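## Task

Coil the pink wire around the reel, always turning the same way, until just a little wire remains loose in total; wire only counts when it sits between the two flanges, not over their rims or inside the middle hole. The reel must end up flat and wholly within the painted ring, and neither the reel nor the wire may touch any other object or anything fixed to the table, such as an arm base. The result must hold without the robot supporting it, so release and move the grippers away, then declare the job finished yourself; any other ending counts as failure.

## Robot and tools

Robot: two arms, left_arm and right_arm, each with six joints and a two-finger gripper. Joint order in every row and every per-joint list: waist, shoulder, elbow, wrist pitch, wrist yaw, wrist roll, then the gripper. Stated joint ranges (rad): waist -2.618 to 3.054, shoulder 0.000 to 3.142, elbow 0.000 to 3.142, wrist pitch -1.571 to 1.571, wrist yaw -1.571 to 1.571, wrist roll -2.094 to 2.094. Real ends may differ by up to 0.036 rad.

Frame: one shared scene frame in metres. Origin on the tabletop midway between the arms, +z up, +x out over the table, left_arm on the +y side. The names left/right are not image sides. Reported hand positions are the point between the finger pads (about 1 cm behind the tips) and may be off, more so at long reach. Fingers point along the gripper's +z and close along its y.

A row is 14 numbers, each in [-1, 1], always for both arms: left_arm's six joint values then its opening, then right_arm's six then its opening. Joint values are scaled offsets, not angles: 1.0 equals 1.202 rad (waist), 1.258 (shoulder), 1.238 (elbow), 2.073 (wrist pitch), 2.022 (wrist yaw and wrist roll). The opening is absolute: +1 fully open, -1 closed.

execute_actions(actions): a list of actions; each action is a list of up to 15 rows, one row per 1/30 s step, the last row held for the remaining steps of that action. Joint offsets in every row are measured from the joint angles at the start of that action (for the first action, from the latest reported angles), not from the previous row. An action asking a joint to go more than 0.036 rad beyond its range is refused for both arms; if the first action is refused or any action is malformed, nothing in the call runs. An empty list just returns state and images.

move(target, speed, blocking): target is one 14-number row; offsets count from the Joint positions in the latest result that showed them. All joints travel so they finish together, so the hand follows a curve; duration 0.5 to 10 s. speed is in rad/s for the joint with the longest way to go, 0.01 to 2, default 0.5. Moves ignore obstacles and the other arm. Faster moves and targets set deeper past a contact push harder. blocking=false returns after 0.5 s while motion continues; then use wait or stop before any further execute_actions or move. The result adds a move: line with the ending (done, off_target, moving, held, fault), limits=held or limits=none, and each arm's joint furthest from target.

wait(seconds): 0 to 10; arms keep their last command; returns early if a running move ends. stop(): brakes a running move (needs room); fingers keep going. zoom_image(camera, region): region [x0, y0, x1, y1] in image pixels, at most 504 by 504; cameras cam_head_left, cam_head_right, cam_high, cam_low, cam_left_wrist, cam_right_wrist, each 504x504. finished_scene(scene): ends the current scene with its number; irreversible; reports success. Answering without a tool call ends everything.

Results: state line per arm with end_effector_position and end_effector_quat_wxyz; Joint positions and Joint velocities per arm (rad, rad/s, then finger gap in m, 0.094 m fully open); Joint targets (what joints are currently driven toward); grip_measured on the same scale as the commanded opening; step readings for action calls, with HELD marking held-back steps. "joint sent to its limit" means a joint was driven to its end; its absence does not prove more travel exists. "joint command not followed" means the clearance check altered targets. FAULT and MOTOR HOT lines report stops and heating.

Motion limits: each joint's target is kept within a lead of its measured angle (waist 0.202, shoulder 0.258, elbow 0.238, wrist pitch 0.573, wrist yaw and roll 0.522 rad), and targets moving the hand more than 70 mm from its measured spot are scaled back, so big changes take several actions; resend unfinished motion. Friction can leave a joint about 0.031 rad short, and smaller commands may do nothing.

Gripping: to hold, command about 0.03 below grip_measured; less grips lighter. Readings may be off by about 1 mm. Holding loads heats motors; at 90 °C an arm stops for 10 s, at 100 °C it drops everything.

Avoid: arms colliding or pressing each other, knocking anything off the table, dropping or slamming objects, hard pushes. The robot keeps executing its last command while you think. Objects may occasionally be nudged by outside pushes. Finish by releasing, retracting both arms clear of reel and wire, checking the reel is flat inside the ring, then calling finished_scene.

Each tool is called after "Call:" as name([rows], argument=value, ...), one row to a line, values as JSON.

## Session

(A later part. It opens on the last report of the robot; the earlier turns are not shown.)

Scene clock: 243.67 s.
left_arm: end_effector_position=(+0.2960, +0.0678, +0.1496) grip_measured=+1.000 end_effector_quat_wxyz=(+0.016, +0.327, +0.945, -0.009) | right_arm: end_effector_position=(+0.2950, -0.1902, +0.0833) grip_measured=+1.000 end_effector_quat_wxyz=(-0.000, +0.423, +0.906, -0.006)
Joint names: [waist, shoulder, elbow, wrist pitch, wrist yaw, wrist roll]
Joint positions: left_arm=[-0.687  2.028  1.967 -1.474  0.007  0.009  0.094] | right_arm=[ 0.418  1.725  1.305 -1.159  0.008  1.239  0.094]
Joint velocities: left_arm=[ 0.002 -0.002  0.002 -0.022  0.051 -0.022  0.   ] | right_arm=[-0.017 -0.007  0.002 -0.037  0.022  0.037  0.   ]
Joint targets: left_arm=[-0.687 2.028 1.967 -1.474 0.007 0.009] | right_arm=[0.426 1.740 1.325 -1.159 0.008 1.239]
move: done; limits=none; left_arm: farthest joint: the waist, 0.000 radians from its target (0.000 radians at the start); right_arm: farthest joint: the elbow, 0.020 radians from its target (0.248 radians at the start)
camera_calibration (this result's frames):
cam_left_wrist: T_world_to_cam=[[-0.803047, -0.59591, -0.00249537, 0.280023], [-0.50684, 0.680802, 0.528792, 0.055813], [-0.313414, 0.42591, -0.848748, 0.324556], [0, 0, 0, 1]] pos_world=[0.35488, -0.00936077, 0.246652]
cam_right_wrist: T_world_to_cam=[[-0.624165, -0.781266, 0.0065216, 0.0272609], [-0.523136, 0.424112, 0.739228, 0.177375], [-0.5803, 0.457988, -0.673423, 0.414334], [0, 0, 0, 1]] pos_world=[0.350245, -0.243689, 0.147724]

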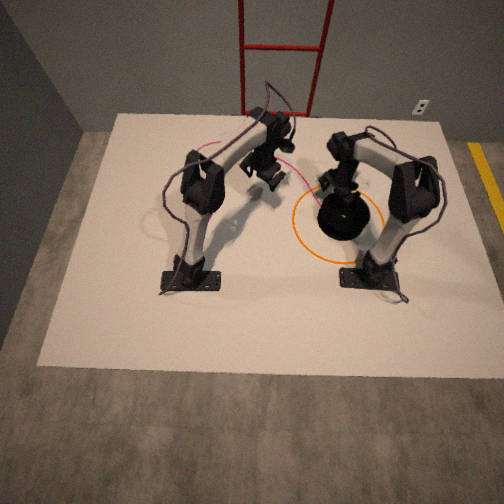

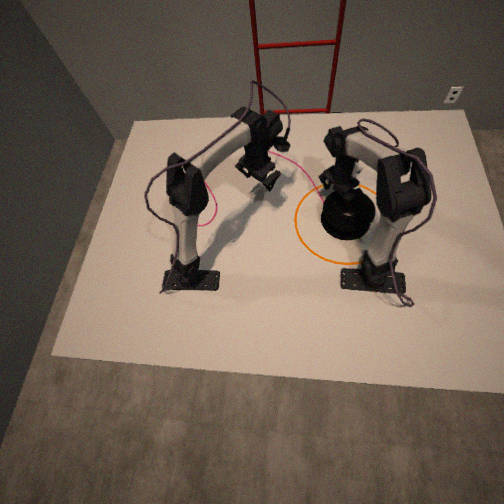

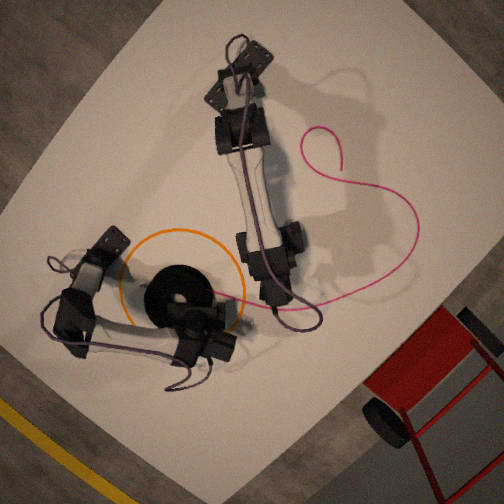

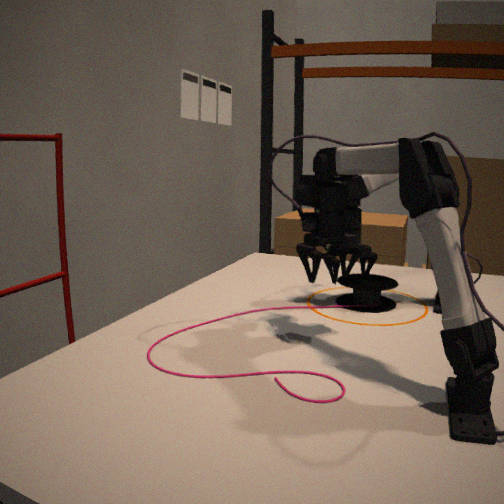

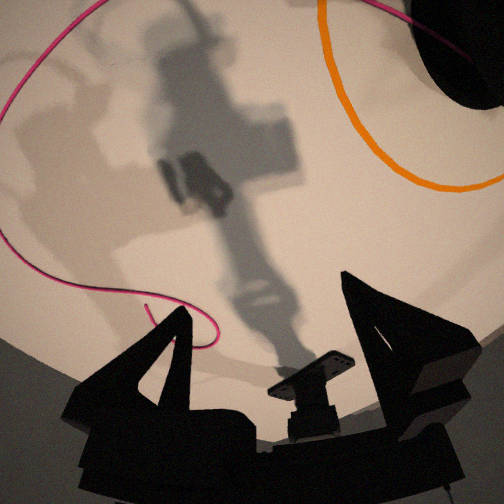

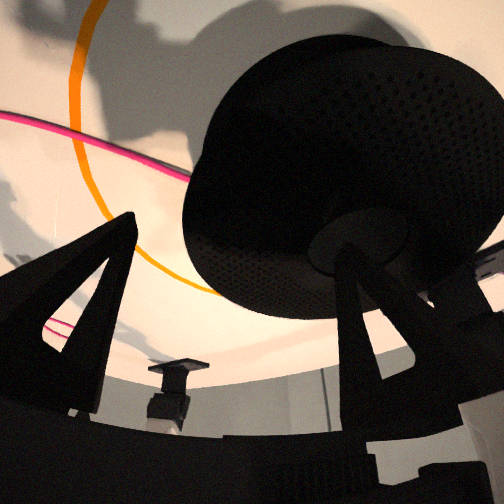

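Call:
execute_actions([
  [[0,0,0,0,0,0,1, 0,0,-0.015,0.009,0,0,1],[0,0,0,0,0,0,1, 0,0,-0.025,0.015,0,0,1],[0,0,0,0,0,0,1, 0,0,-0.035,0.021,0,0,1],[0,0,0,0,0,0,1, 0,0,-0.045,0.027,0,0,1],[0,0,0,0,0,0,1, 0,0,-0.055,0.033,0,0,1],[0,0,0,0,0,0,1, 0,0,-0.065,0.039,0,0,1],[0,0,0,0,0,0,1, 0,0,-0.075,0.045,0,0,1],[0,0,0,0,0,0,1, 0,0,-0.085,0.051,0,0,1],[0,0,0,0,0,0,1, 0,0,-0.095,0.057,0,0,1],[0,0,0,0,0,0,1, 0,0,-0.105,0.063,0,0,1]],
  [[0,0,0,0,0,0,1, 0,0,0,0,0,0,0.8],[0,0,0,0,0,0,1, 0,0,0,0,0,0,0.7],[0,0,0,0,0,0,1, 0,0,0,0,0,0,0.62],[0,0,0,0,0,0,1, 0,0,0,0,0,0,0.56],[0,0,0,0,0,0,1, 0,0,0,0,0,0,0.5],[0,0,0,0,0,0,1, 0,0,0,0,0,0,0.46],[0,0,0,0,0,0,1, 0,0,0,0,0,0,0.42],[0,0,0,0,0,0,1, 0,0,0,0,0,0,0.39],[0,0,0,0,0,0,1, 0,0,0,0,0,0,0.36],[0,0,0,0,0,0,1, 0,0,0,0,0,0,0.33],[0,0,0,0,0,0,1, 0,0,0,0,0,0,0.30]],
])

Scene clock: 254.70 s.
left_arm: end_effector_position=(+0.2960, +0.0678, +0.1496) grip_measured=+1.000 end_effector_quat_wxyz=(+0.016, +0.327, +0.945, -0.009) | right_arm: end_effector_position=(+0.2848, -0.1942, +0.0550) grip_measured=+0.319 end_effector_quat_wxyz=(-0.006, +0.423, +0.906, -0.012)
Joint names: [waist, shoulder, elbow, wrist pitch, wrist yaw, wrist roll]
Joint positions: left_arm=[-0.687  2.028  1.967 -1.474  0.007  0.009  0.094] | right_arm=[ 0.418  1.725  1.189 -1.06   0.008  1.239  0.062]
Joint velocities: left_arm=[-0.002 -0.017  0.002  0.051 -0.037  0.007  0.   ] | right_arm=[ 0.002 -0.027 -0.007 -0.022 -0.066  0.051  0.001]
Joint targets: left_arm=[-0.687 2.028 1.967 -1.474 0.007 0.009] | right_arm=[0.418 1.725 1.189 -1.063 0.008 1.239]
Step readings (joint positions; steps 1 to 15: 1st action; 16 to 30: 2nd action):
0: left_arm=[-0.687 2.028 1.967 -1.474 0.007 0.009] | right_arm=[0.418 1.725 1.305 -1.159 0.008 1.239]
1: left_arm=[-0.687 2.028 1.967 -1.474 0.007 0.009] | right_arm=[0.418 1.725 1.305 -1.159 0.008 1.239]
2: left_arm=[-0.687 2.028 1.967 -1.474 0.007 0.009] | right_arm=[0.418 1.725 1.303 -1.156 0.008 1.239]
4: left_arm=[-0.687 2.028 1.967 -1.474 0.007 0.009] | right_arm=[0.418 1.725 1.290 -1.142 0.008 1.239]
8: left_arm=[-0.687 2.028 1.967 -1.474 0.007 0.009] | right_arm=[0.418 1.725 1.239 -1.107 0.008 1.239]
15: left_arm=[-0.687 2.028 1.967 -1.474 0.007 0.009] | right_arm=[0.418 1.725 1.189 -1.063 0.008 1.239]
16: left_arm=[-0.687 2.028 1.967 -1.474 0.007 0.009] | right_arm=[0.418 1.725 1.189 -1.062 0.008 1.239]
17: left_arm=[-0.687 2.028 1.967 -1.474 0.007 0.009] | right_arm=[0.418 1.725 1.189 -1.062 0.008 1.239]
19: left_arm=[-0.687 2.028 1.967 -1.474 0.007 0.009] | right_arm=[0.418 1.725 1.189 -1.062 0.008 1.239]
23: left_arm=[-0.687 2.028 1.967 -1.474 0.007 0.009] | right_arm=[0.418 1.725 1.189 -1.060 0.008 1.239]
30: Joint positions above
camera_calibration (this result's frames):
cam_left_wrist: T_world_to_cam=[[-0.803047, -0.59591, -0.00249537, 0.280023], [-0.50684, 0.680802, 0.528792, 0.055813], [-0.313414, 0.42591, -0.848748, 0.324556], [0, 0, 0, 1]] pos_world=[0.35488, -0.00936077, 0.246652]
cam_right_wrist: T_world_to_cam=[[-0.623944, -0.781181, 0.0211951, 0.0170705], [-0.511615, 0.428838, 0.744545, 0.191941], [-0.590714, 0.453711, -0.667235, 0.392999], [0, 0, 0, 1]] pos_world=[0.341001, -0.247284, 0.118952]

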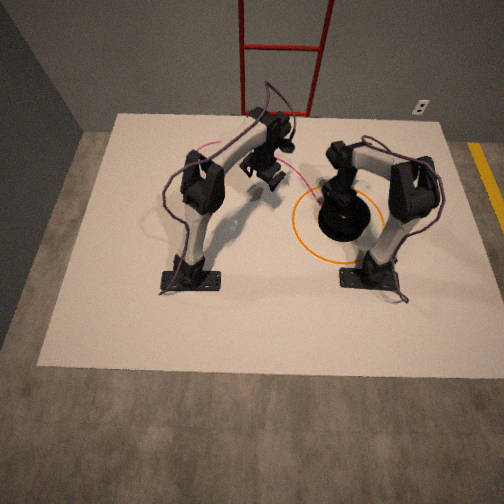

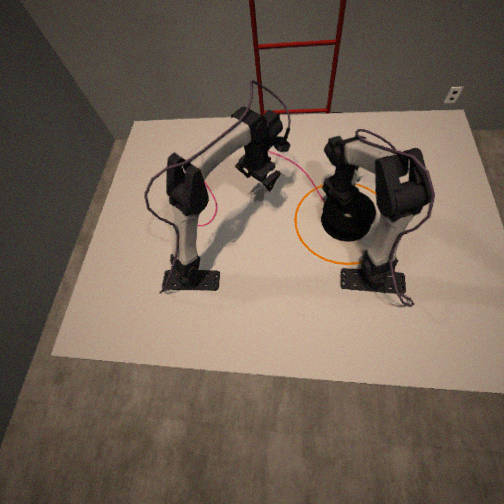

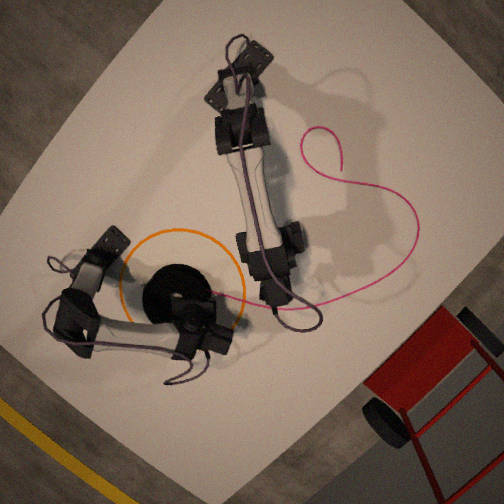

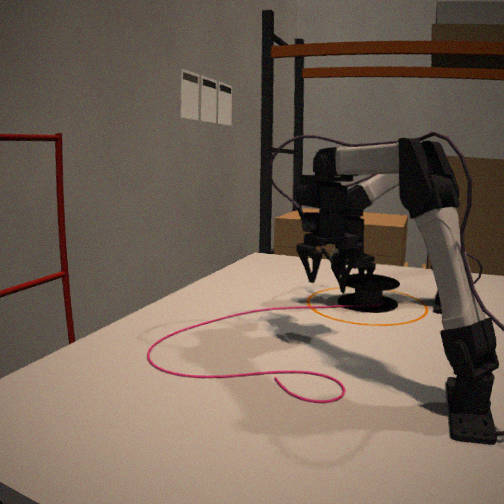

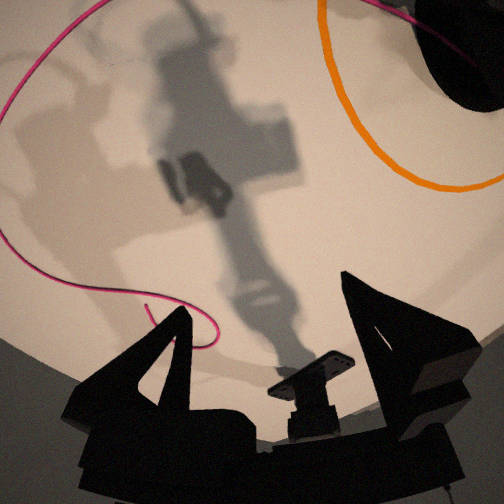

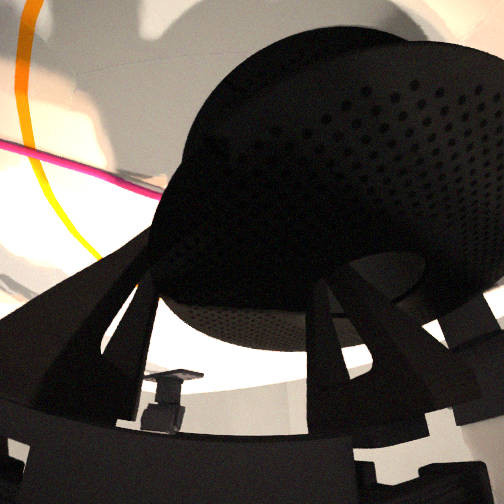

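Call:
move(target=[0.5,0,0,0,0,0,1, 0,0,0,0.012,0,-0.8,0.295], speed=1.2)

Scene clock: 263.37 s.
left_arm: end_effector_position=(+0.3779, +0.2857, +0.1496) grip_measured=+1.000 end_effector_quat_wxyz=(+0.018, +0.033, +0.999, -0.004) | right_arm: end_effector_position=(+0.2937, -0.2008, +0.0553) grip_measured=+0.317 end_effector_quat_wxyz=(-0.001, -0.352, +0.935, -0.031)
Joint names: [waist, shoulder, elbow, wrist pitch, wrist yaw, wrist roll]
Joint positions: left_arm=[-0.086  2.028  1.967 -1.474  0.007  0.009  0.094] | right_arm=[ 0.418  1.725  1.189 -1.036  0.063 -0.354  0.062]
Joint velocities: left_arm=[-0.007 -0.002 -0.012 -0.022 -0.081  0.037  0.   ] | right_arm=[-0.012  0.002 -0.002  0.007 -0.007 -0.037  0.   ]
Joint targets: left_arm=[-0.086 2.028 1.967 -1.474 0.007 0.009] | right_arm=[0.418 1.725 1.189 -1.036 0.008 -0.378]
move: off_target (right_arm); limits=none; left_arm: farthest joint: the waist, 0.000 radians from its target (0.601 radians at the start); right_arm: farthest joint: the wrist yaw, 0.055 radians from its target (0.000 radians at the start)
camera_calibration (this result's frames):
cam_left_wrist: T_world_to_cam=[[-0.325889, -0.945405, -0.00249537, 0.395138], [-0.802845, 0.275352, 0.528792, 0.176716], [-0.499236, 0.174331, -0.848748, 0.399543], [0, 0, 0, 1]] pos_world=[0.470113, 0.255253, 0.246652]
cam_right_wrist: T_world_to_cam=[[0.79476, -0.605066, 0.0474593, -0.365294], [-0.420093, -0.491985, 0.762544, -0.0136227], [-0.43804, -0.625976, -0.645194, 0.138578], [0, 0, 0, 1]] pos_world=[0.345301, -0.140982, 0.117134]

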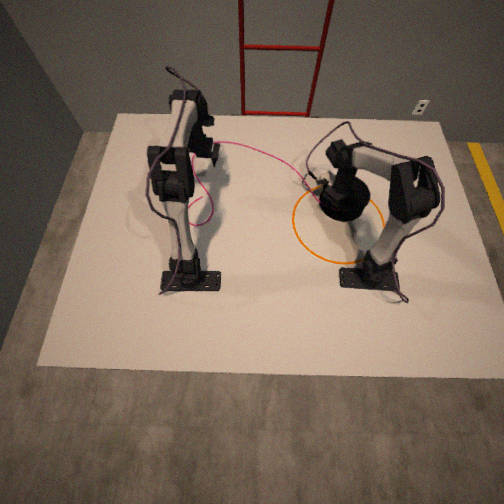

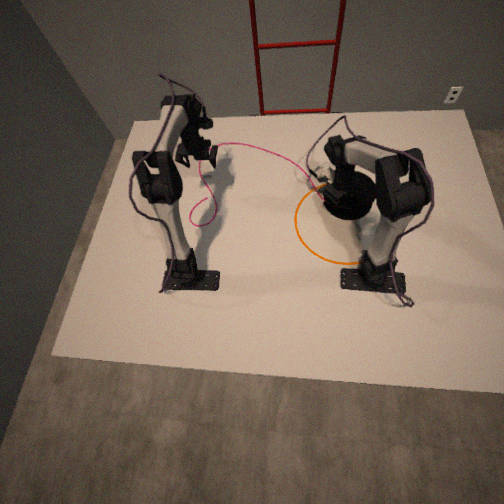

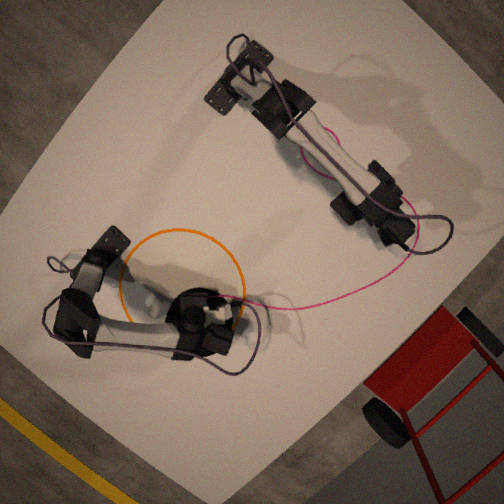

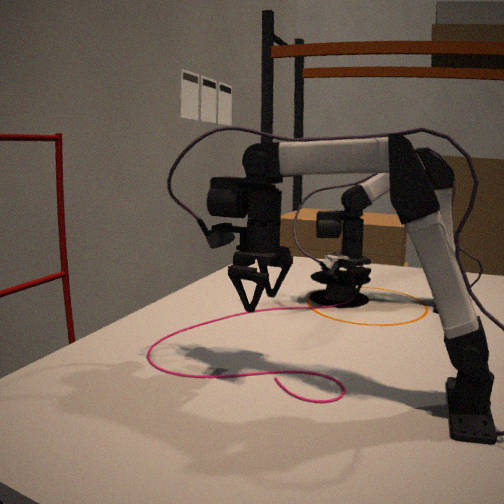

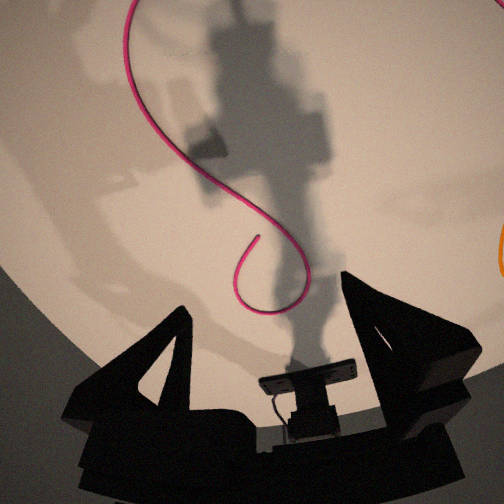

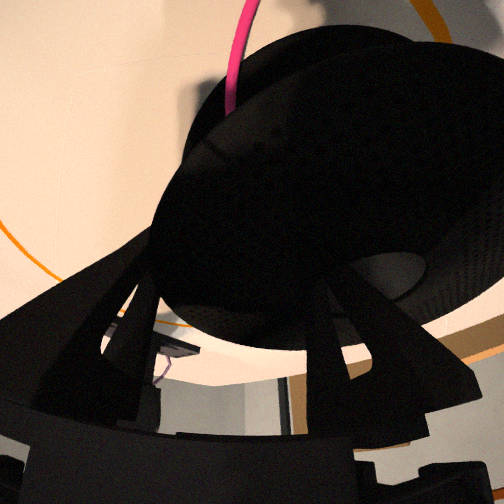

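Call:
move(target=[0,0,0,0,0,0,1, 0,0,0,0.02,-0.012,-0.775,0.295], speed=1.5)

Scene clock: 272.00 s.
left_arm: end_effector_position=(+0.3779, +0.2857, +0.1496) grip_measured=+1.000 end_effector_quat_wxyz=(+0.018, +0.033, +0.999, -0.004) | right_arm: end_effector_position=(+0.3081, -0.1906, +0.0556) grip_measured=+0.317 end_effector_quat_wxyz=(-0.011, +0.905, -0.423, +0.037)
Joint names: [waist, shoulder, elbow, wrist pitch, wrist yaw, wrist roll]
Joint positions: left_arm=[-0.086  2.028  1.967 -1.474  0.007  0.009  0.094] | right_arm=[ 0.418  1.725  1.189 -0.967  0.038 -1.901  0.062]
Joint velocities: left_arm=[-0.002  0.012  0.007  0.051  0.022  0.022  0.   ] | right_arm=[ 0.007 -0.002 -0.022 -0.022 -0.037 -0.007  0.   ]
Joint targets: left_arm=[-0.086 2.028 1.967 -1.474 0.007 0.009] | right_arm=[0.418 1.725 1.189 -0.995 0.038 -1.921]
move: off_target (right_arm); limits=none; left_arm: farthest joint: the waist, 0.000 radians from its target (0.000 radians at the start); right_arm: farthest joint: the wrist pitch, 0.028 radians from its target (0.042 radians at the start)
camera_calibration (this result's frames):
cam_left_wrist: T_world_to_cam=[[-0.325889, -0.945405, -0.00249537, 0.395138], [-0.802845, 0.275352, 0.528792, 0.176716], [-0.499236, 0.174331, -0.848748, 0.399543], [0, 0, 0, 1]] pos_world=[0.470113, 0.255253, 0.246652]
cam_right_wrist: T_world_to_cam=[[0.624755, 0.780043, 0.0348284, -0.0535473], [0.467456, -0.40938, 0.783513, -0.261707], [0.625432, -0.473223, -0.620399, -0.148432], [0, 0, 0, 1]] pos_world=[0.248625, -0.13561, 0.114829]

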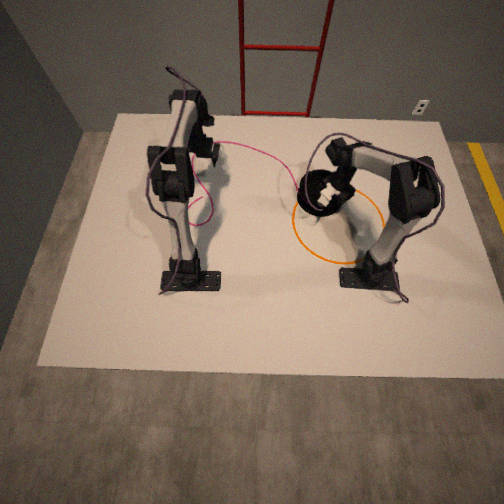

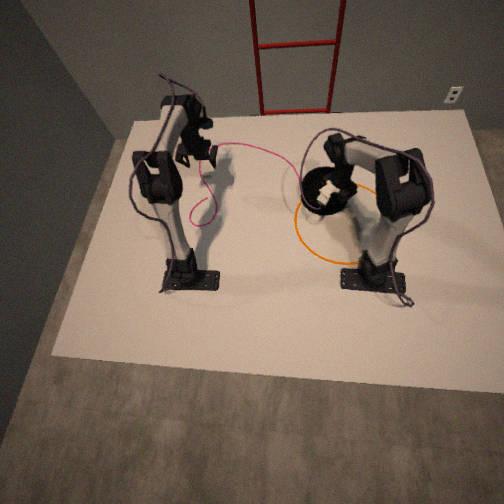

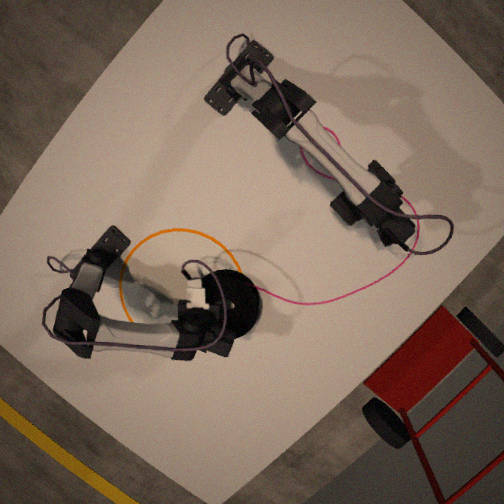

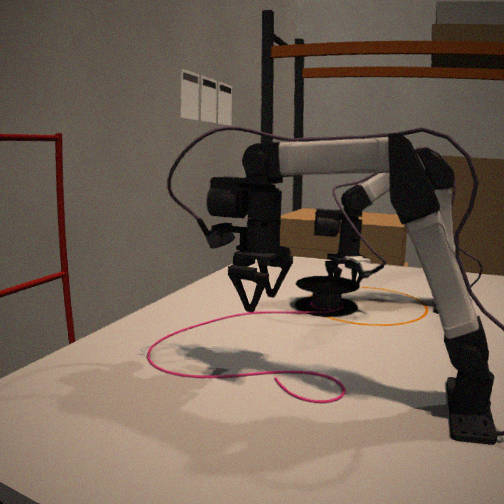

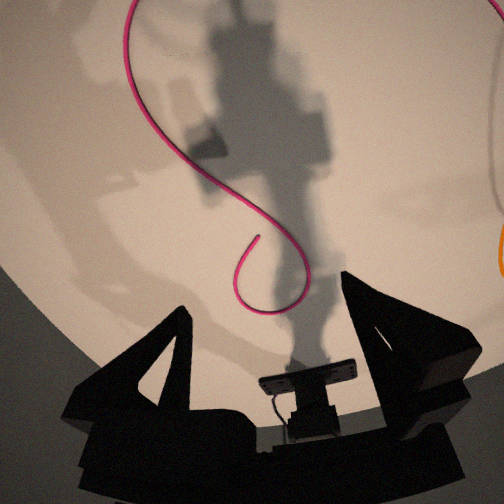

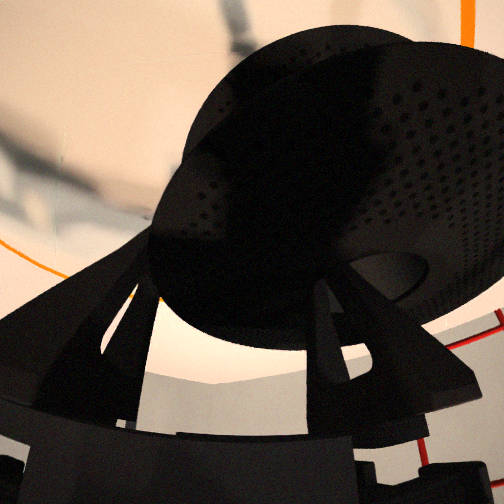

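Call:
execute_actions([
  [[0,0,0,0,0,0,1, 0,0,0,0,0,0,0.5],[0,0,0,0,0,0,1, 0,0,0,0,0,0,0.7],[0,0,0,0,0,0,1, 0,-0.012,0,-0.01,-0.012,0,0.9],[0,0,0,0,0,0,1, 0,-0.022,0,-0.02,-0.012,0,1],[0,0,0,0,0,0,1, 0,-0.033,0,-0.03,-0.012,0,1],[0,0,0,0,0,0,1, 0,-0.044,0,-0.03,-0.012,0,1],[0,0,0,0,0,0,1, 0,-0.055,0,-0.03,-0.012,0,1],[0,0,0,0,0,0,1, 0,-0.066,0,-0.03,-0.012,0,1],[0,0,0,0,0,0,1, 0,-0.077,0,-0.03,-0.012,0,1],[0,0,0,0,0,0,1, 0,-0.088,0,-0.03,-0.012,0,1],[0,0,0,0,0,0,1, 0,-0.099,0,-0.03,-0.012,0,1],[0,0,0,0,0,0,1, 0,-0.109,0,-0.03,-0.012,0,1]],
  [[0,0,0,0,0,0,1, 0,0,0,0,0,0.04,1],[0,0,0,0,0,0,1, 0,0,0,0,0,0.08,1],[0,0,0,0,0,0,1, 0,0,0,0,0,0.12,1],[0,0,0,0,0,0,1, 0,0,0,0,0,0.16,1],[0,0,0,0,0,0,1, 0,0,0,0,0,0.20,1],[0,0,0,0,0,0,1, 0,0,0,0,0,0.24,1],[0,0,0,0,0,0,1, 0,0,0,0,0,0.28,1],[0,0,0,0,0,0,1, 0,0,0,0,0,0.32,1],[0,0,0,0,0,0,1, 0,0,0,0,0,0.36,1],[0,0,0,0,0,0,1, 0,0,0,0,0,0.40,1],[0,0,0,0,0,0,1, 0,0,0,0,0,0.44,1],[0,0,0,0,0,0,1, 0,0,0,0,0,0.48,1],[0,0,0,0,0,0,1, 0,0,0,0,0,0.52,1],[0,0,0,0,0,0,1, 0,0,0,0,0,0.56,1],[0,0,0,0,0,0,1, 0,0,0,0,0,0.60,1]],
  [[0,0,0,0,0,0,1, 0,0,0,0,0,0.18,1],[0,0,0,0,0,0,1, 0,0,0,0,0,0.22,1],[0,0,0,0,0,0,1, 0,0,0,0,0,0.26,1],[0,0,0,0,0,0,1, 0,0,0,0,0,0.30,1],[0,0,0,0,0,0,1, 0,0,0,0,0,0.34,1],[0,0,0,0,0,0,1, 0,0,0,0,0,0.38,1],[0,0,0,0,0,0,1, 0,0,0,0,0,0.42,1],[0,0,0,0,0,0,1, 0,0,0,0,0,0.46,1],[0,0,0,0,0,0,1, 0,0,0,0,0,0.50,1],[0,0,0,0,0,0,1, 0,0,0,0,0,0.54,1],[0,0,0,0,0,0,1, 0,0,0,0,0,0.58,1],[0,0,0,0,0,0,1, 0,0,0,0,0,0.62,1],[0,0,0,0,0,0,1, 0,0,0,0,0,0.66,1],[0,0,0,0,0,0,1, 0,0,0,0,0,0.70,1],[0,0,0,0,0,0,1, 0,0,0,0,0,0.74,1]],
  [[0,0,0,0,0,0,1, 0,0,0,0,0,0.18,1],[0,0,0,0,0,0,1, 0,0,0,0,0,0.22,1],[0,0,0,0,0,0,1, 0,0,0,0,0,0.26,1],[0,0,0,0,0,0,1, 0,0,0,0,0,0.30,1],[0,0,0,0,0,0,1, 0,0,0,0,0,0.34,1],[0,0,0,0,0,0,1, 0,0,0,0,0,0.38,1],[0,0,0,0,0,0,1, 0,0,0,0,0,0.42,1],[0,0,0,0,0,0,1, 0,0,0,0,0,0.46,1],[0,0,0,0,0,0,1, 0,0,0,0,0,0.50,1]],
])

Scene clock: 304.33 s.
left_arm: end_effector_position=(+0.3779, +0.2857, +0.1496) grip_measured=+1.000 end_effector_quat_wxyz=(+0.018, +0.033, +0.999, -0.004) | right_arm: end_effector_position=(+0.3018, -0.1906, +0.0916) grip_measured=+1.000 end_effector_quat_wxyz=(+0.065, +0.334, +0.939, +0.039)
Joint names: [waist, shoulder, elbow, wrist pitch, wrist yaw, wrist roll]
Joint positions: left_arm=[-0.086  2.028  1.967 -1.474  0.007  0.009  0.094] | right_arm=[ 0.418  1.599  1.189 -1.011  0.024  1.049  0.094]
Joint velocities: left_arm=[ 0.002 -0.002 -0.002 -0.007  0.007 -0.037  0.   ] | right_arm=[-0.002  0.007 -0.002  0.007  0.051  0.637  0.   ]
Joint targets: left_arm=[-0.086 2.028 1.967 -1.474 0.007 0.009] | right_arm=[0.418 1.599 1.189 -1.011 0.024 1.142]
Step readings (joint positions; steps 1 to 15: 1st action; 16 to 30: 2nd action; 31 to 45: 3rd action; 46 to 60: 4th action):
0: left_arm=[-0.086 2.028 1.967 -1.474 0.007 0.009] | right_arm=[0.418 1.725 1.189 -0.967 0.038 -1.902]
1: left_arm=[-0.086 2.028 1.967 -1.474 0.007 0.009] | right_arm=[0.418 1.725 1.189 -0.966 0.038 -1.902]
2: left_arm=[-0.086 2.028 1.967 -1.474 0.007 0.009] | right_arm=[0.418 1.725 1.189 -0.966 0.038 -1.902]
4: left_arm=[-0.086 2.028 1.967 -1.474 0.007 0.009] | right_arm=[0.418 1.724 1.189 -0.969 0.033 -1.902]
8: left_arm=[-0.086 2.028 1.967 -1.474 0.007 0.009] | right_arm=[0.418 1.692 1.189 -0.997 0.028 -1.902]
15: left_arm=[-0.086 2.028 1.967 -1.474 0.007 0.009] | right_arm=[0.418 1.600 1.189 -1.011 0.024 -1.902]
16: left_arm=[-0.086 2.028 1.967 -1.474 0.007 0.009] | right_arm=[0.418 1.599 1.189 -1.011 0.024 -1.890]
17: left_arm=[-0.086 2.028 1.967 -1.474 0.007 0.009] | right_arm=[0.418 1.599 1.189 -1.011 0.024 -1.865]
19: left_arm=[-0.086 2.028 1.967 -1.474 0.007 0.009] | right_arm=[0.418 1.599 1.189 -1.011 0.024 -1.783]
23: left_arm=[-0.086 2.028 1.967 -1.474 0.007 0.009] | right_arm=[0.418 1.599 1.189 -1.011 0.024 -1.543]
30: left_arm=[-0.086 2.028 1.967 -1.474 0.007 0.009] | right_arm=[0.418 1.599 1.189 -1.011 0.024 -1.022]
31: left_arm=[-0.086 2.028 1.967 -1.474 0.007 0.009] | right_arm=[0.418 1.599 1.189 -1.011 0.024 -0.952]
32: left_arm=[-0.086 2.028 1.967 -1.474 0.007 0.009] | right_arm=[0.418 1.599 1.189 -1.011 0.024 -0.881]
34: left_arm=[-0.086 2.028 1.967 -1.474 0.007 0.009] | right_arm=[0.418 1.599 1.189 -1.011 0.024 -0.735]
38: left_arm=[-0.086 2.028 1.967 -1.474 0.007 0.009] | right_arm=[0.418 1.599 1.189 -1.011 0.024 -0.427]
45: left_arm=[-0.086 2.028 1.967 -1.474 0.007 0.009] | right_arm=[0.418 1.599 1.189 -1.011 0.024 0.131]
46: left_arm=[-0.086 2.028 1.967 -1.474 0.007 0.009] | right_arm=[0.418 1.599 1.189 -1.011 0.024 0.202]
47: left_arm=[-0.086 2.028 1.967 -1.474 0.007 0.009] | right_arm=[0.418 1.599 1.189 -1.011 0.024 0.272]
49: left_arm=[-0.086 2.028 1.967 -1.474 0.007 0.009] | right_arm=[0.418 1.599 1.189 -1.011 0.024 0.419]
53: left_arm=[-0.086 2.028 1.967 -1.474 0.007 0.009] | right_arm=[0.418 1.599 1.189 -1.011 0.024 0.726]
60: Joint positions above
camera_calibration (this result's frames):
cam_left_wrist: T_world_to_cam=[[-0.325889, -0.945405, -0.00249537, 0.395138], [-0.802845, 0.275352, 0.528792, 0.176716], [-0.499236, 0.174331, -0.848748, 0.399543], [0, 0, 0, 1]] pos_world=[0.470113, 0.255253, 0.246652]
cam_right_wrist: T_world_to_cam=[[-0.458486, -0.882933, -0.101089, -0.0284164], [-0.699521, 0.288386, 0.653838, 0.210097], [-0.548143, 0.370489, -0.749852, 0.404714], [0, 0, 0, 1]] pos_world=[0.35578, -0.235621, 0.163233]

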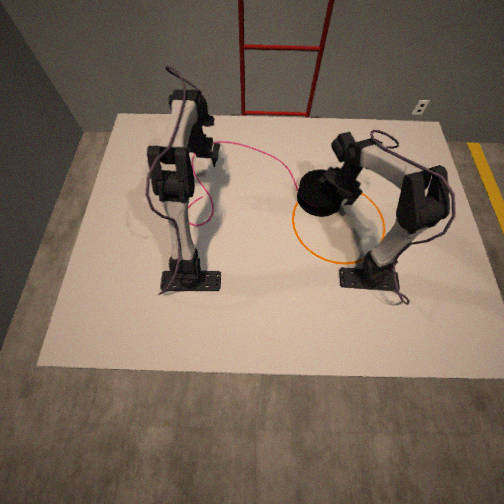

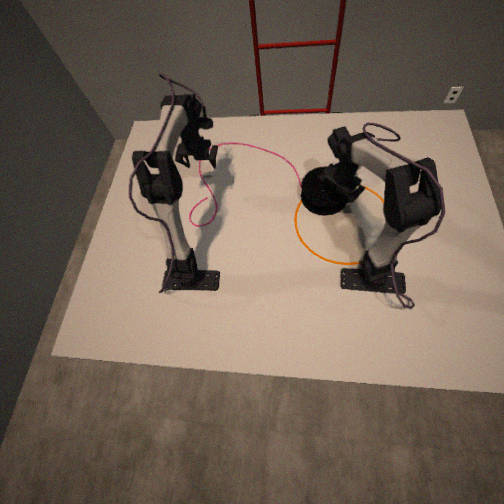

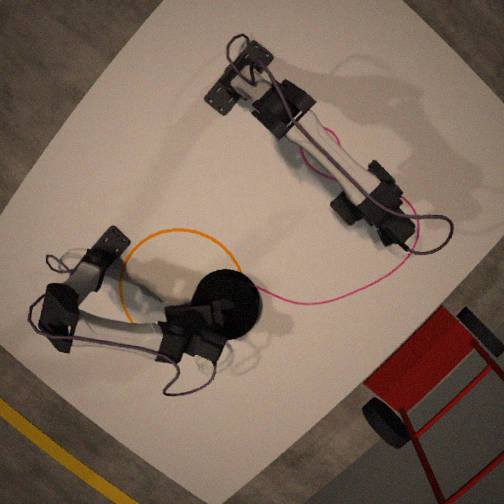

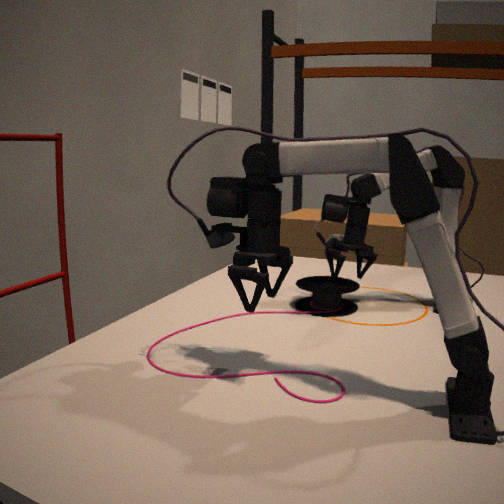

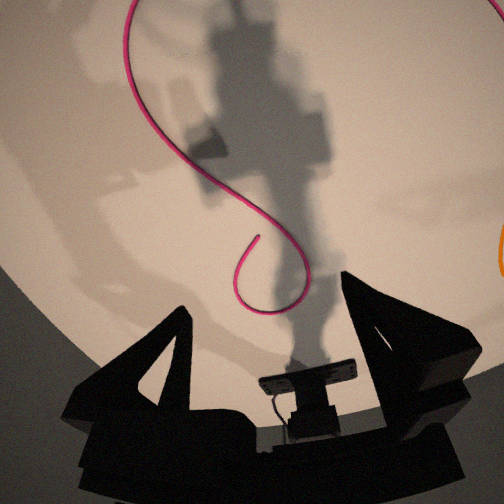

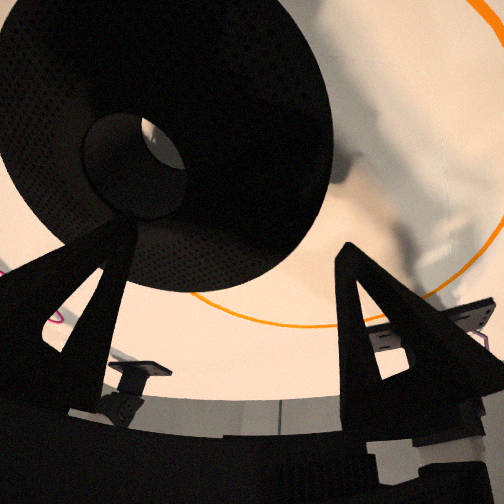

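Call:
execute_actions([
  [[0,0,0,0,0,0,1, 0,0.012,0,0,0,0.099,1],[0,0,0,0,0,0,1, 0,0.022,0,0,0,0.099,1],[0,0,0,0,0,0,1, 0,0.033,0,0,0,0.099,1],[0,0,0,0,0,0,1, 0,0.044,0,0,0,0.099,1],[0,0,0,0,0,0,1, 0,0.055,0,0,0,0.099,1],[0,0,0,0,0,0,1, 0,0.066,0,0,0,0.099,1],[0,0,0,0,0,0,1, 0,0.077,0,0,0,0.099,1],[0,0,0,0,0,0,1, 0,0.088,0,0,0,0.099,1],[0,0,0,0,0,0,1, 0,0.099,0,0,0,0.099,1],[0,0,0,0,0,0,1, 0,0.110,0,0,0,0.099,1]],
  [[0,0,0,0,0,0,1, 0,0,0,0,0,0,0.8],[0,0,0,0,0,0,1, 0,0,0,0,0,0,0.7],[0,0,0,0,0,0,1, 0,0,0,0,0,0,0.62],[0,0,0,0,0,0,1, 0,0,0,0,0,0,0.55],[0,0,0,0,0,0,1, 0,0,0,0,0,0,0.48],[0,0,0,0,0,0,1, 0,0,0,0,0,0,0.42],[0,0,0,0,0,0,1, 0,0,0,0,0,0,0.37],[0,0,0,0,0,0,1, 0,0,0,0,0,0,0.33],[0,0,0,0,0,0,1, 0,0,0,0,0,0,0.295]],
  [[0,0,0,0,0,0,1, 0,0,0,0,0,-0.04,0.295],[0,0,0,0,0,0,1, 0,0,0,0,0,-0.08,0.295],[0,0,0,0,0,0,1, 0,0,0,0,0,-0.12,0.295],[0,0,0,0,0,0,1, 0,0,0,0,0,-0.16,0.295],[0,0,0,0,0,0,1, 0,0,0,0,0,-0.20,0.295],[0,0,0,0,0,0,1, 0,0,0,0,0,-0.24,0.295],[0,0,0,0,0,0,1, 0,0,0,0,0,-0.28,0.295],[0,0,0,0,0,0,1, 0,0,0,0,0,-0.32,0.295],[0,0,0,0,0,0,1, 0,0,0,0,0,-0.36,0.295],[0,0,0,0,0,0,1, 0,0,0,0,0,-0.40,0.295],[0,0,0,0,0,0,1, 0,0,0,0,0,-0.44,0.295],[0,0,0,0,0,0,1, 0,0,0,0,0,-0.48,0.295],[0,0,0,0,0,0,1, 0,0,0,0,0,-0.52,0.295],[0,0,0,0,0,0,1, 0,0,0,0,0,-0.56,0.295],[0,0,0,0,0,0,1, 0,0,0,0,0,-0.60,0.295]],
  [[0,0,0,0,0,0,1, 0,0,0,0,0,-0.21,0.295],[0,0,0,0,0,0,1, 0,0,0,0,0,-0.25,0.295],[0,0,0,0,0,0,1, 0,0,0,0,0,-0.29,0.295],[0,0,0,0,0,0,1, 0,0,0,0,0,-0.33,0.295],[0,0,0,0,0,0,1, 0,0,0,0,0,-0.37,0.295],[0,0,0,0,0,0,1, 0,0,0,0,0,-0.41,0.295],[0,0,0,0,0,0,1, 0,0,0,0,0,-0.45,0.295],[0,0,0,0,0,0,1, 0,0,0,0,0,-0.49,0.295],[0,0,0,0,0,0,1, 0,0,0,0,0,-0.53,0.295],[0,0,0,0,0,0,1, 0,0,0,0,0,-0.57,0.295],[0,0,0,0,0,0,1, 0,0,0,0,0,-0.61,0.295],[0,0,0,0,0,0,1, 0,0,0,0,0,-0.65,0.295],[0,0,0,0,0,0,1, 0,0,0,0,0,-0.69,0.295],[0,0,0,0,0,0,1, 0,0,0,0,0,-0.73,0.295],[0,0,0,0,0,0,1, 0,0,0,0,0,-0.77,0.295]],
  [[0,0,0,0,0,0,1, 0,0,0,0,0,-0.21,0.295],[0,0,0,0,0,0,1, 0,0,0,0,0,-0.25,0.295],[0,0,0,0,0,0,1, 0,0,0,0,0,-0.29,0.295],[0,0,0,0,0,0,1, 0,0,0,0,0,-0.33,0.295],[0,0,0,0,0,0,1, 0,0,0,0,0,-0.37,0.295],[0,0,0,0,0,0,1, 0,0,0,0,0,-0.41,0.295],[0,0,0,0,0,0,1, 0,0,0,0,0,-0.45,0.295],[0,0,0,0,0,0,1, 0,0,0,0,0,-0.49,0.295]],
])

Scene clock: 328.17 s.
left_arm: end_effector_position=(+0.3779, +0.2857, +0.1496) grip_measured=+1.000 end_effector_quat_wxyz=(+0.018, +0.033, +0.999, -0.004) | right_arm: end_effector_position=(+0.2958, -0.1897, +0.0542) grip_measured=+0.327 end_effector_quat_wxyz=(-0.006, +0.870, -0.493, +0.009)
Joint names: [waist, shoulder, elbow, wrist pitch, wrist yaw, wrist roll]
Joint positions: left_arm=[-0.086  2.028  1.967 -1.474  0.007  0.009  0.094] | right_arm=[ 0.418  1.728  1.189 -1.012  0.007 -1.744  0.062]
Joint velocities: left_arm=[-0.012 -0.007 -0.007  0.037 -0.022  0.007  0.   ] | right_arm=[ 0.017 -0.032 -0.002  0.095 -0.051 -0.505 -0.   ]
Joint targets: left_arm=[-0.086 2.028 1.967 -1.474 0.007 0.009] | right_arm=[0.418 1.728 1.189 -1.004 0.010 -1.829]
Step readings (joint positions; steps 1 to 15: 1st action; 16 to 30: 2nd action; 31 to 45: 3rd action; 46 to 60: 4th action; 61 to 75: 5th action):
0: left_arm=[-0.086 2.028 1.967 -1.474 0.007 0.009] | right_arm=[0.418 1.599 1.189 -1.011 0.024 1.134]
1: left_arm=[-0.086 2.028 1.967 -1.474 0.007 0.009] | right_arm=[0.418 1.599 1.189 -1.011 0.024 1.151]
2: left_arm=[-0.086 2.028 1.967 -1.474 0.007 0.009] | right_arm=[0.418 1.599 1.189 -1.011 0.024 1.169]
4: left_arm=[-0.086 2.028 1.967 -1.474 0.007 0.009] | right_arm=[0.418 1.608 1.189 -1.011 0.024 1.195]
8: left_arm=[-0.086 2.028 1.967 -1.474 0.007 0.009] | right_arm=[0.418 1.665 1.189 -1.011 0.024 1.222]
15: left_arm=[-0.086 2.028 1.967 -1.474 0.007 0.009] | right_arm=[0.418 1.728 1.189 -1.011 0.024 1.238]
16: left_arm=[-0.086 2.028 1.967 -1.474 0.007 0.009] | right_arm=[0.418 1.728 1.189 -1.009 0.024 1.239]
17: left_arm=[-0.086 2.028 1.967 -1.474 0.007 0.009] | right_arm=[0.418 1.728 1.189 -1.009 0.024 1.239]
19: left_arm=[-0.086 2.028 1.967 -1.474 0.007 0.009] | right_arm=[0.418 1.728 1.189 -1.009 0.024 1.239]
23: left_arm=[-0.086 2.028 1.967 -1.474 0.007 0.009] | right_arm=[0.418 1.728 1.189 -1.009 0.024 1.238]
30: left_arm=[-0.086 2.028 1.967 -1.474 0.007 0.009] | right_arm=[0.418 1.728 1.189 -1.009 0.024 1.238]
31: left_arm=[-0.086 2.028 1.967 -1.474 0.007 0.009] | right_arm=[0.418 1.728 1.189 -1.009 0.024 1.228]
32: left_arm=[-0.086 2.028 1.967 -1.474 0.007 0.009] | right_arm=[0.418 1.728 1.189 -1.008 0.024 1.204]
34: left_arm=[-0.086 2.028 1.967 -1.474 0.007 0.009] | right_arm=[0.418 1.728 1.189 -1.008 0.024 1.124]
38: left_arm=[-0.086 2.028 1.967 -1.474 0.007 0.009] | right_arm=[0.418 1.728 1.189 -1.006 0.023 0.885]
45: left_arm=[-0.086 2.028 1.967 -1.474 0.007 0.009] | right_arm=[0.418 1.728 1.189 -1.004 0.020 0.366]
46: left_arm=[-0.086 2.028 1.967 -1.474 0.007 0.009] | right_arm=[0.418 1.728 1.189 -1.004 0.019 0.287]
47: left_arm=[-0.086 2.028 1.967 -1.474 0.007 0.009] | right_arm=[0.418 1.728 1.189 -1.004 0.019 0.207]
49: left_arm=[-0.086 2.028 1.967 -1.474 0.007 0.009] | right_arm=[0.418 1.728 1.189 -1.003 0.017 0.047]
53: left_arm=[-0.086 2.028 1.967 -1.474 0.007 0.009] | right_arm=[0.418 1.728 1.189 -1.003 0.015 -0.274]
60: left_arm=[-0.086 2.028 1.967 -1.474 0.007 0.009] | right_arm=[0.418 1.728 1.189 -1.004 0.010 -0.838]
61: left_arm=[-0.086 2.028 1.967 -1.474 0.007 0.009] | right_arm=[0.418 1.728 1.189 -1.004 0.009 -0.917]
62: left_arm=[-0.086 2.028 1.967 -1.474 0.007 0.009] | right_arm=[0.418 1.728 1.189 -1.005 0.009 -0.996]
64: left_arm=[-0.086 2.028 1.967 -1.474 0.007 0.009] | right_arm=[0.418 1.728 1.189 -1.006 0.008 -1.156]
68: left_arm=[-0.086 2.028 1.967 -1.474 0.007 0.009] | right_arm=[0.418 1.728 1.189 -1.009 0.007 -1.477]
75: Joint positions above
camera_calibration (this result's frames):
cam_left_wrist: T_world_to_cam=[[-0.325889, -0.945405, -0.00249537, 0.395138], [-0.802845, 0.275352, 0.528792, 0.176716], [-0.499236, 0.174331, -0.848748, 0.399543], [0, 0, 0, 1]] pos_world=[0.470113, 0.255253, 0.246652]
cam_right_wrist: T_world_to_cam=[[0.739117, 0.67348, 0.0114414, -0.0992489], [0.439048, -0.494581, 0.750084, -0.260439], [0.510825, -0.549377, -0.661244, -0.119495], [0, 0, 0, 1]] pos_world=[0.248743, -0.127614, 0.117471]

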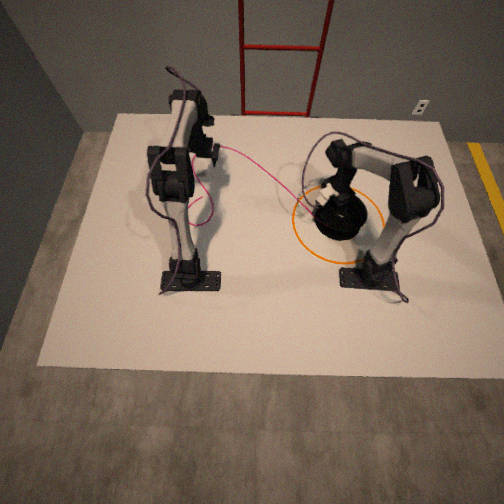

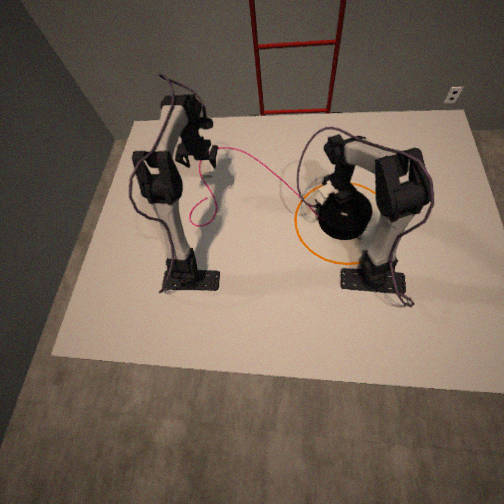

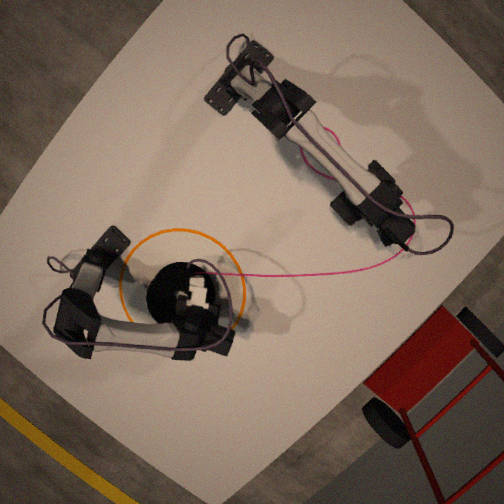

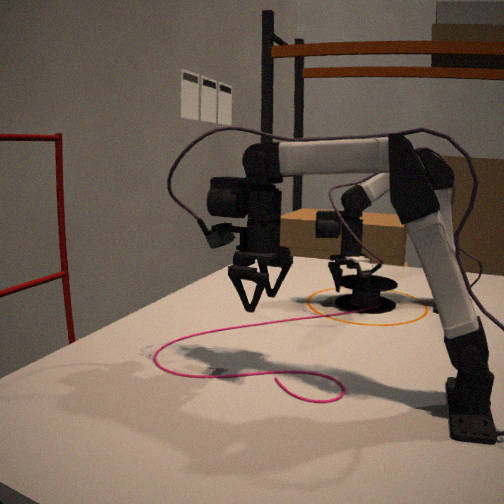

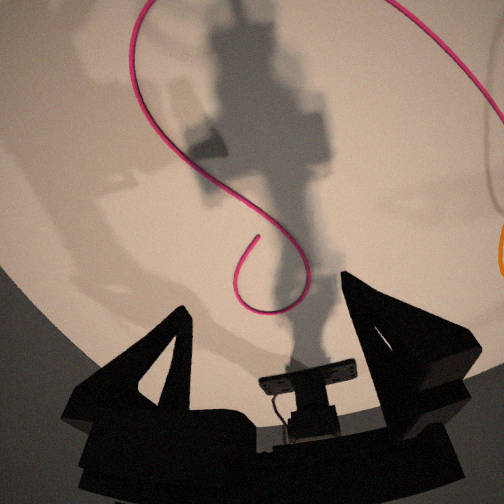

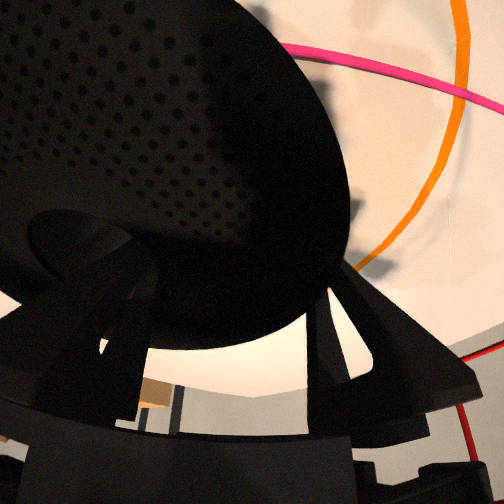

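Call:
zoom_image(camera="cam_low", region=[315, 265, 415, 325])

Call:
zoom_image(camera="cam_head_right", region=[290, 170, 400, 270])

Region (315, 265, 415, 325) of cam_low's 504x504 image, scaled by 5.040, with more detail than that image has; it fills the top 302 rows of this view, and the rest is white.

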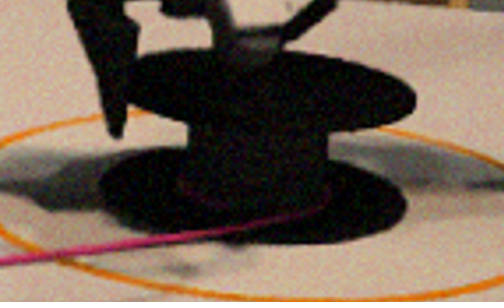

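Region (290, 170, 400, 270) of cam_head_right's 504x504 image, scaled by 4.582, with more detail than that image has; it fills the top 458 rows of this view, and the rest is white.

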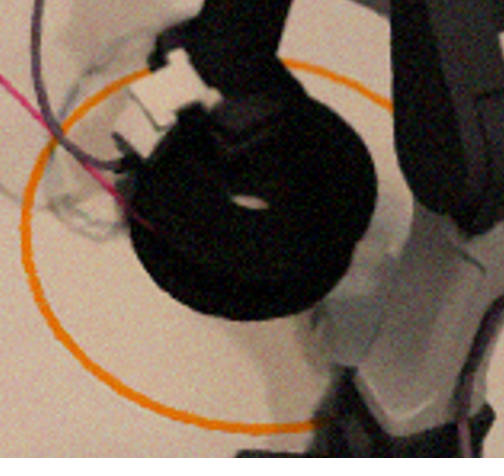

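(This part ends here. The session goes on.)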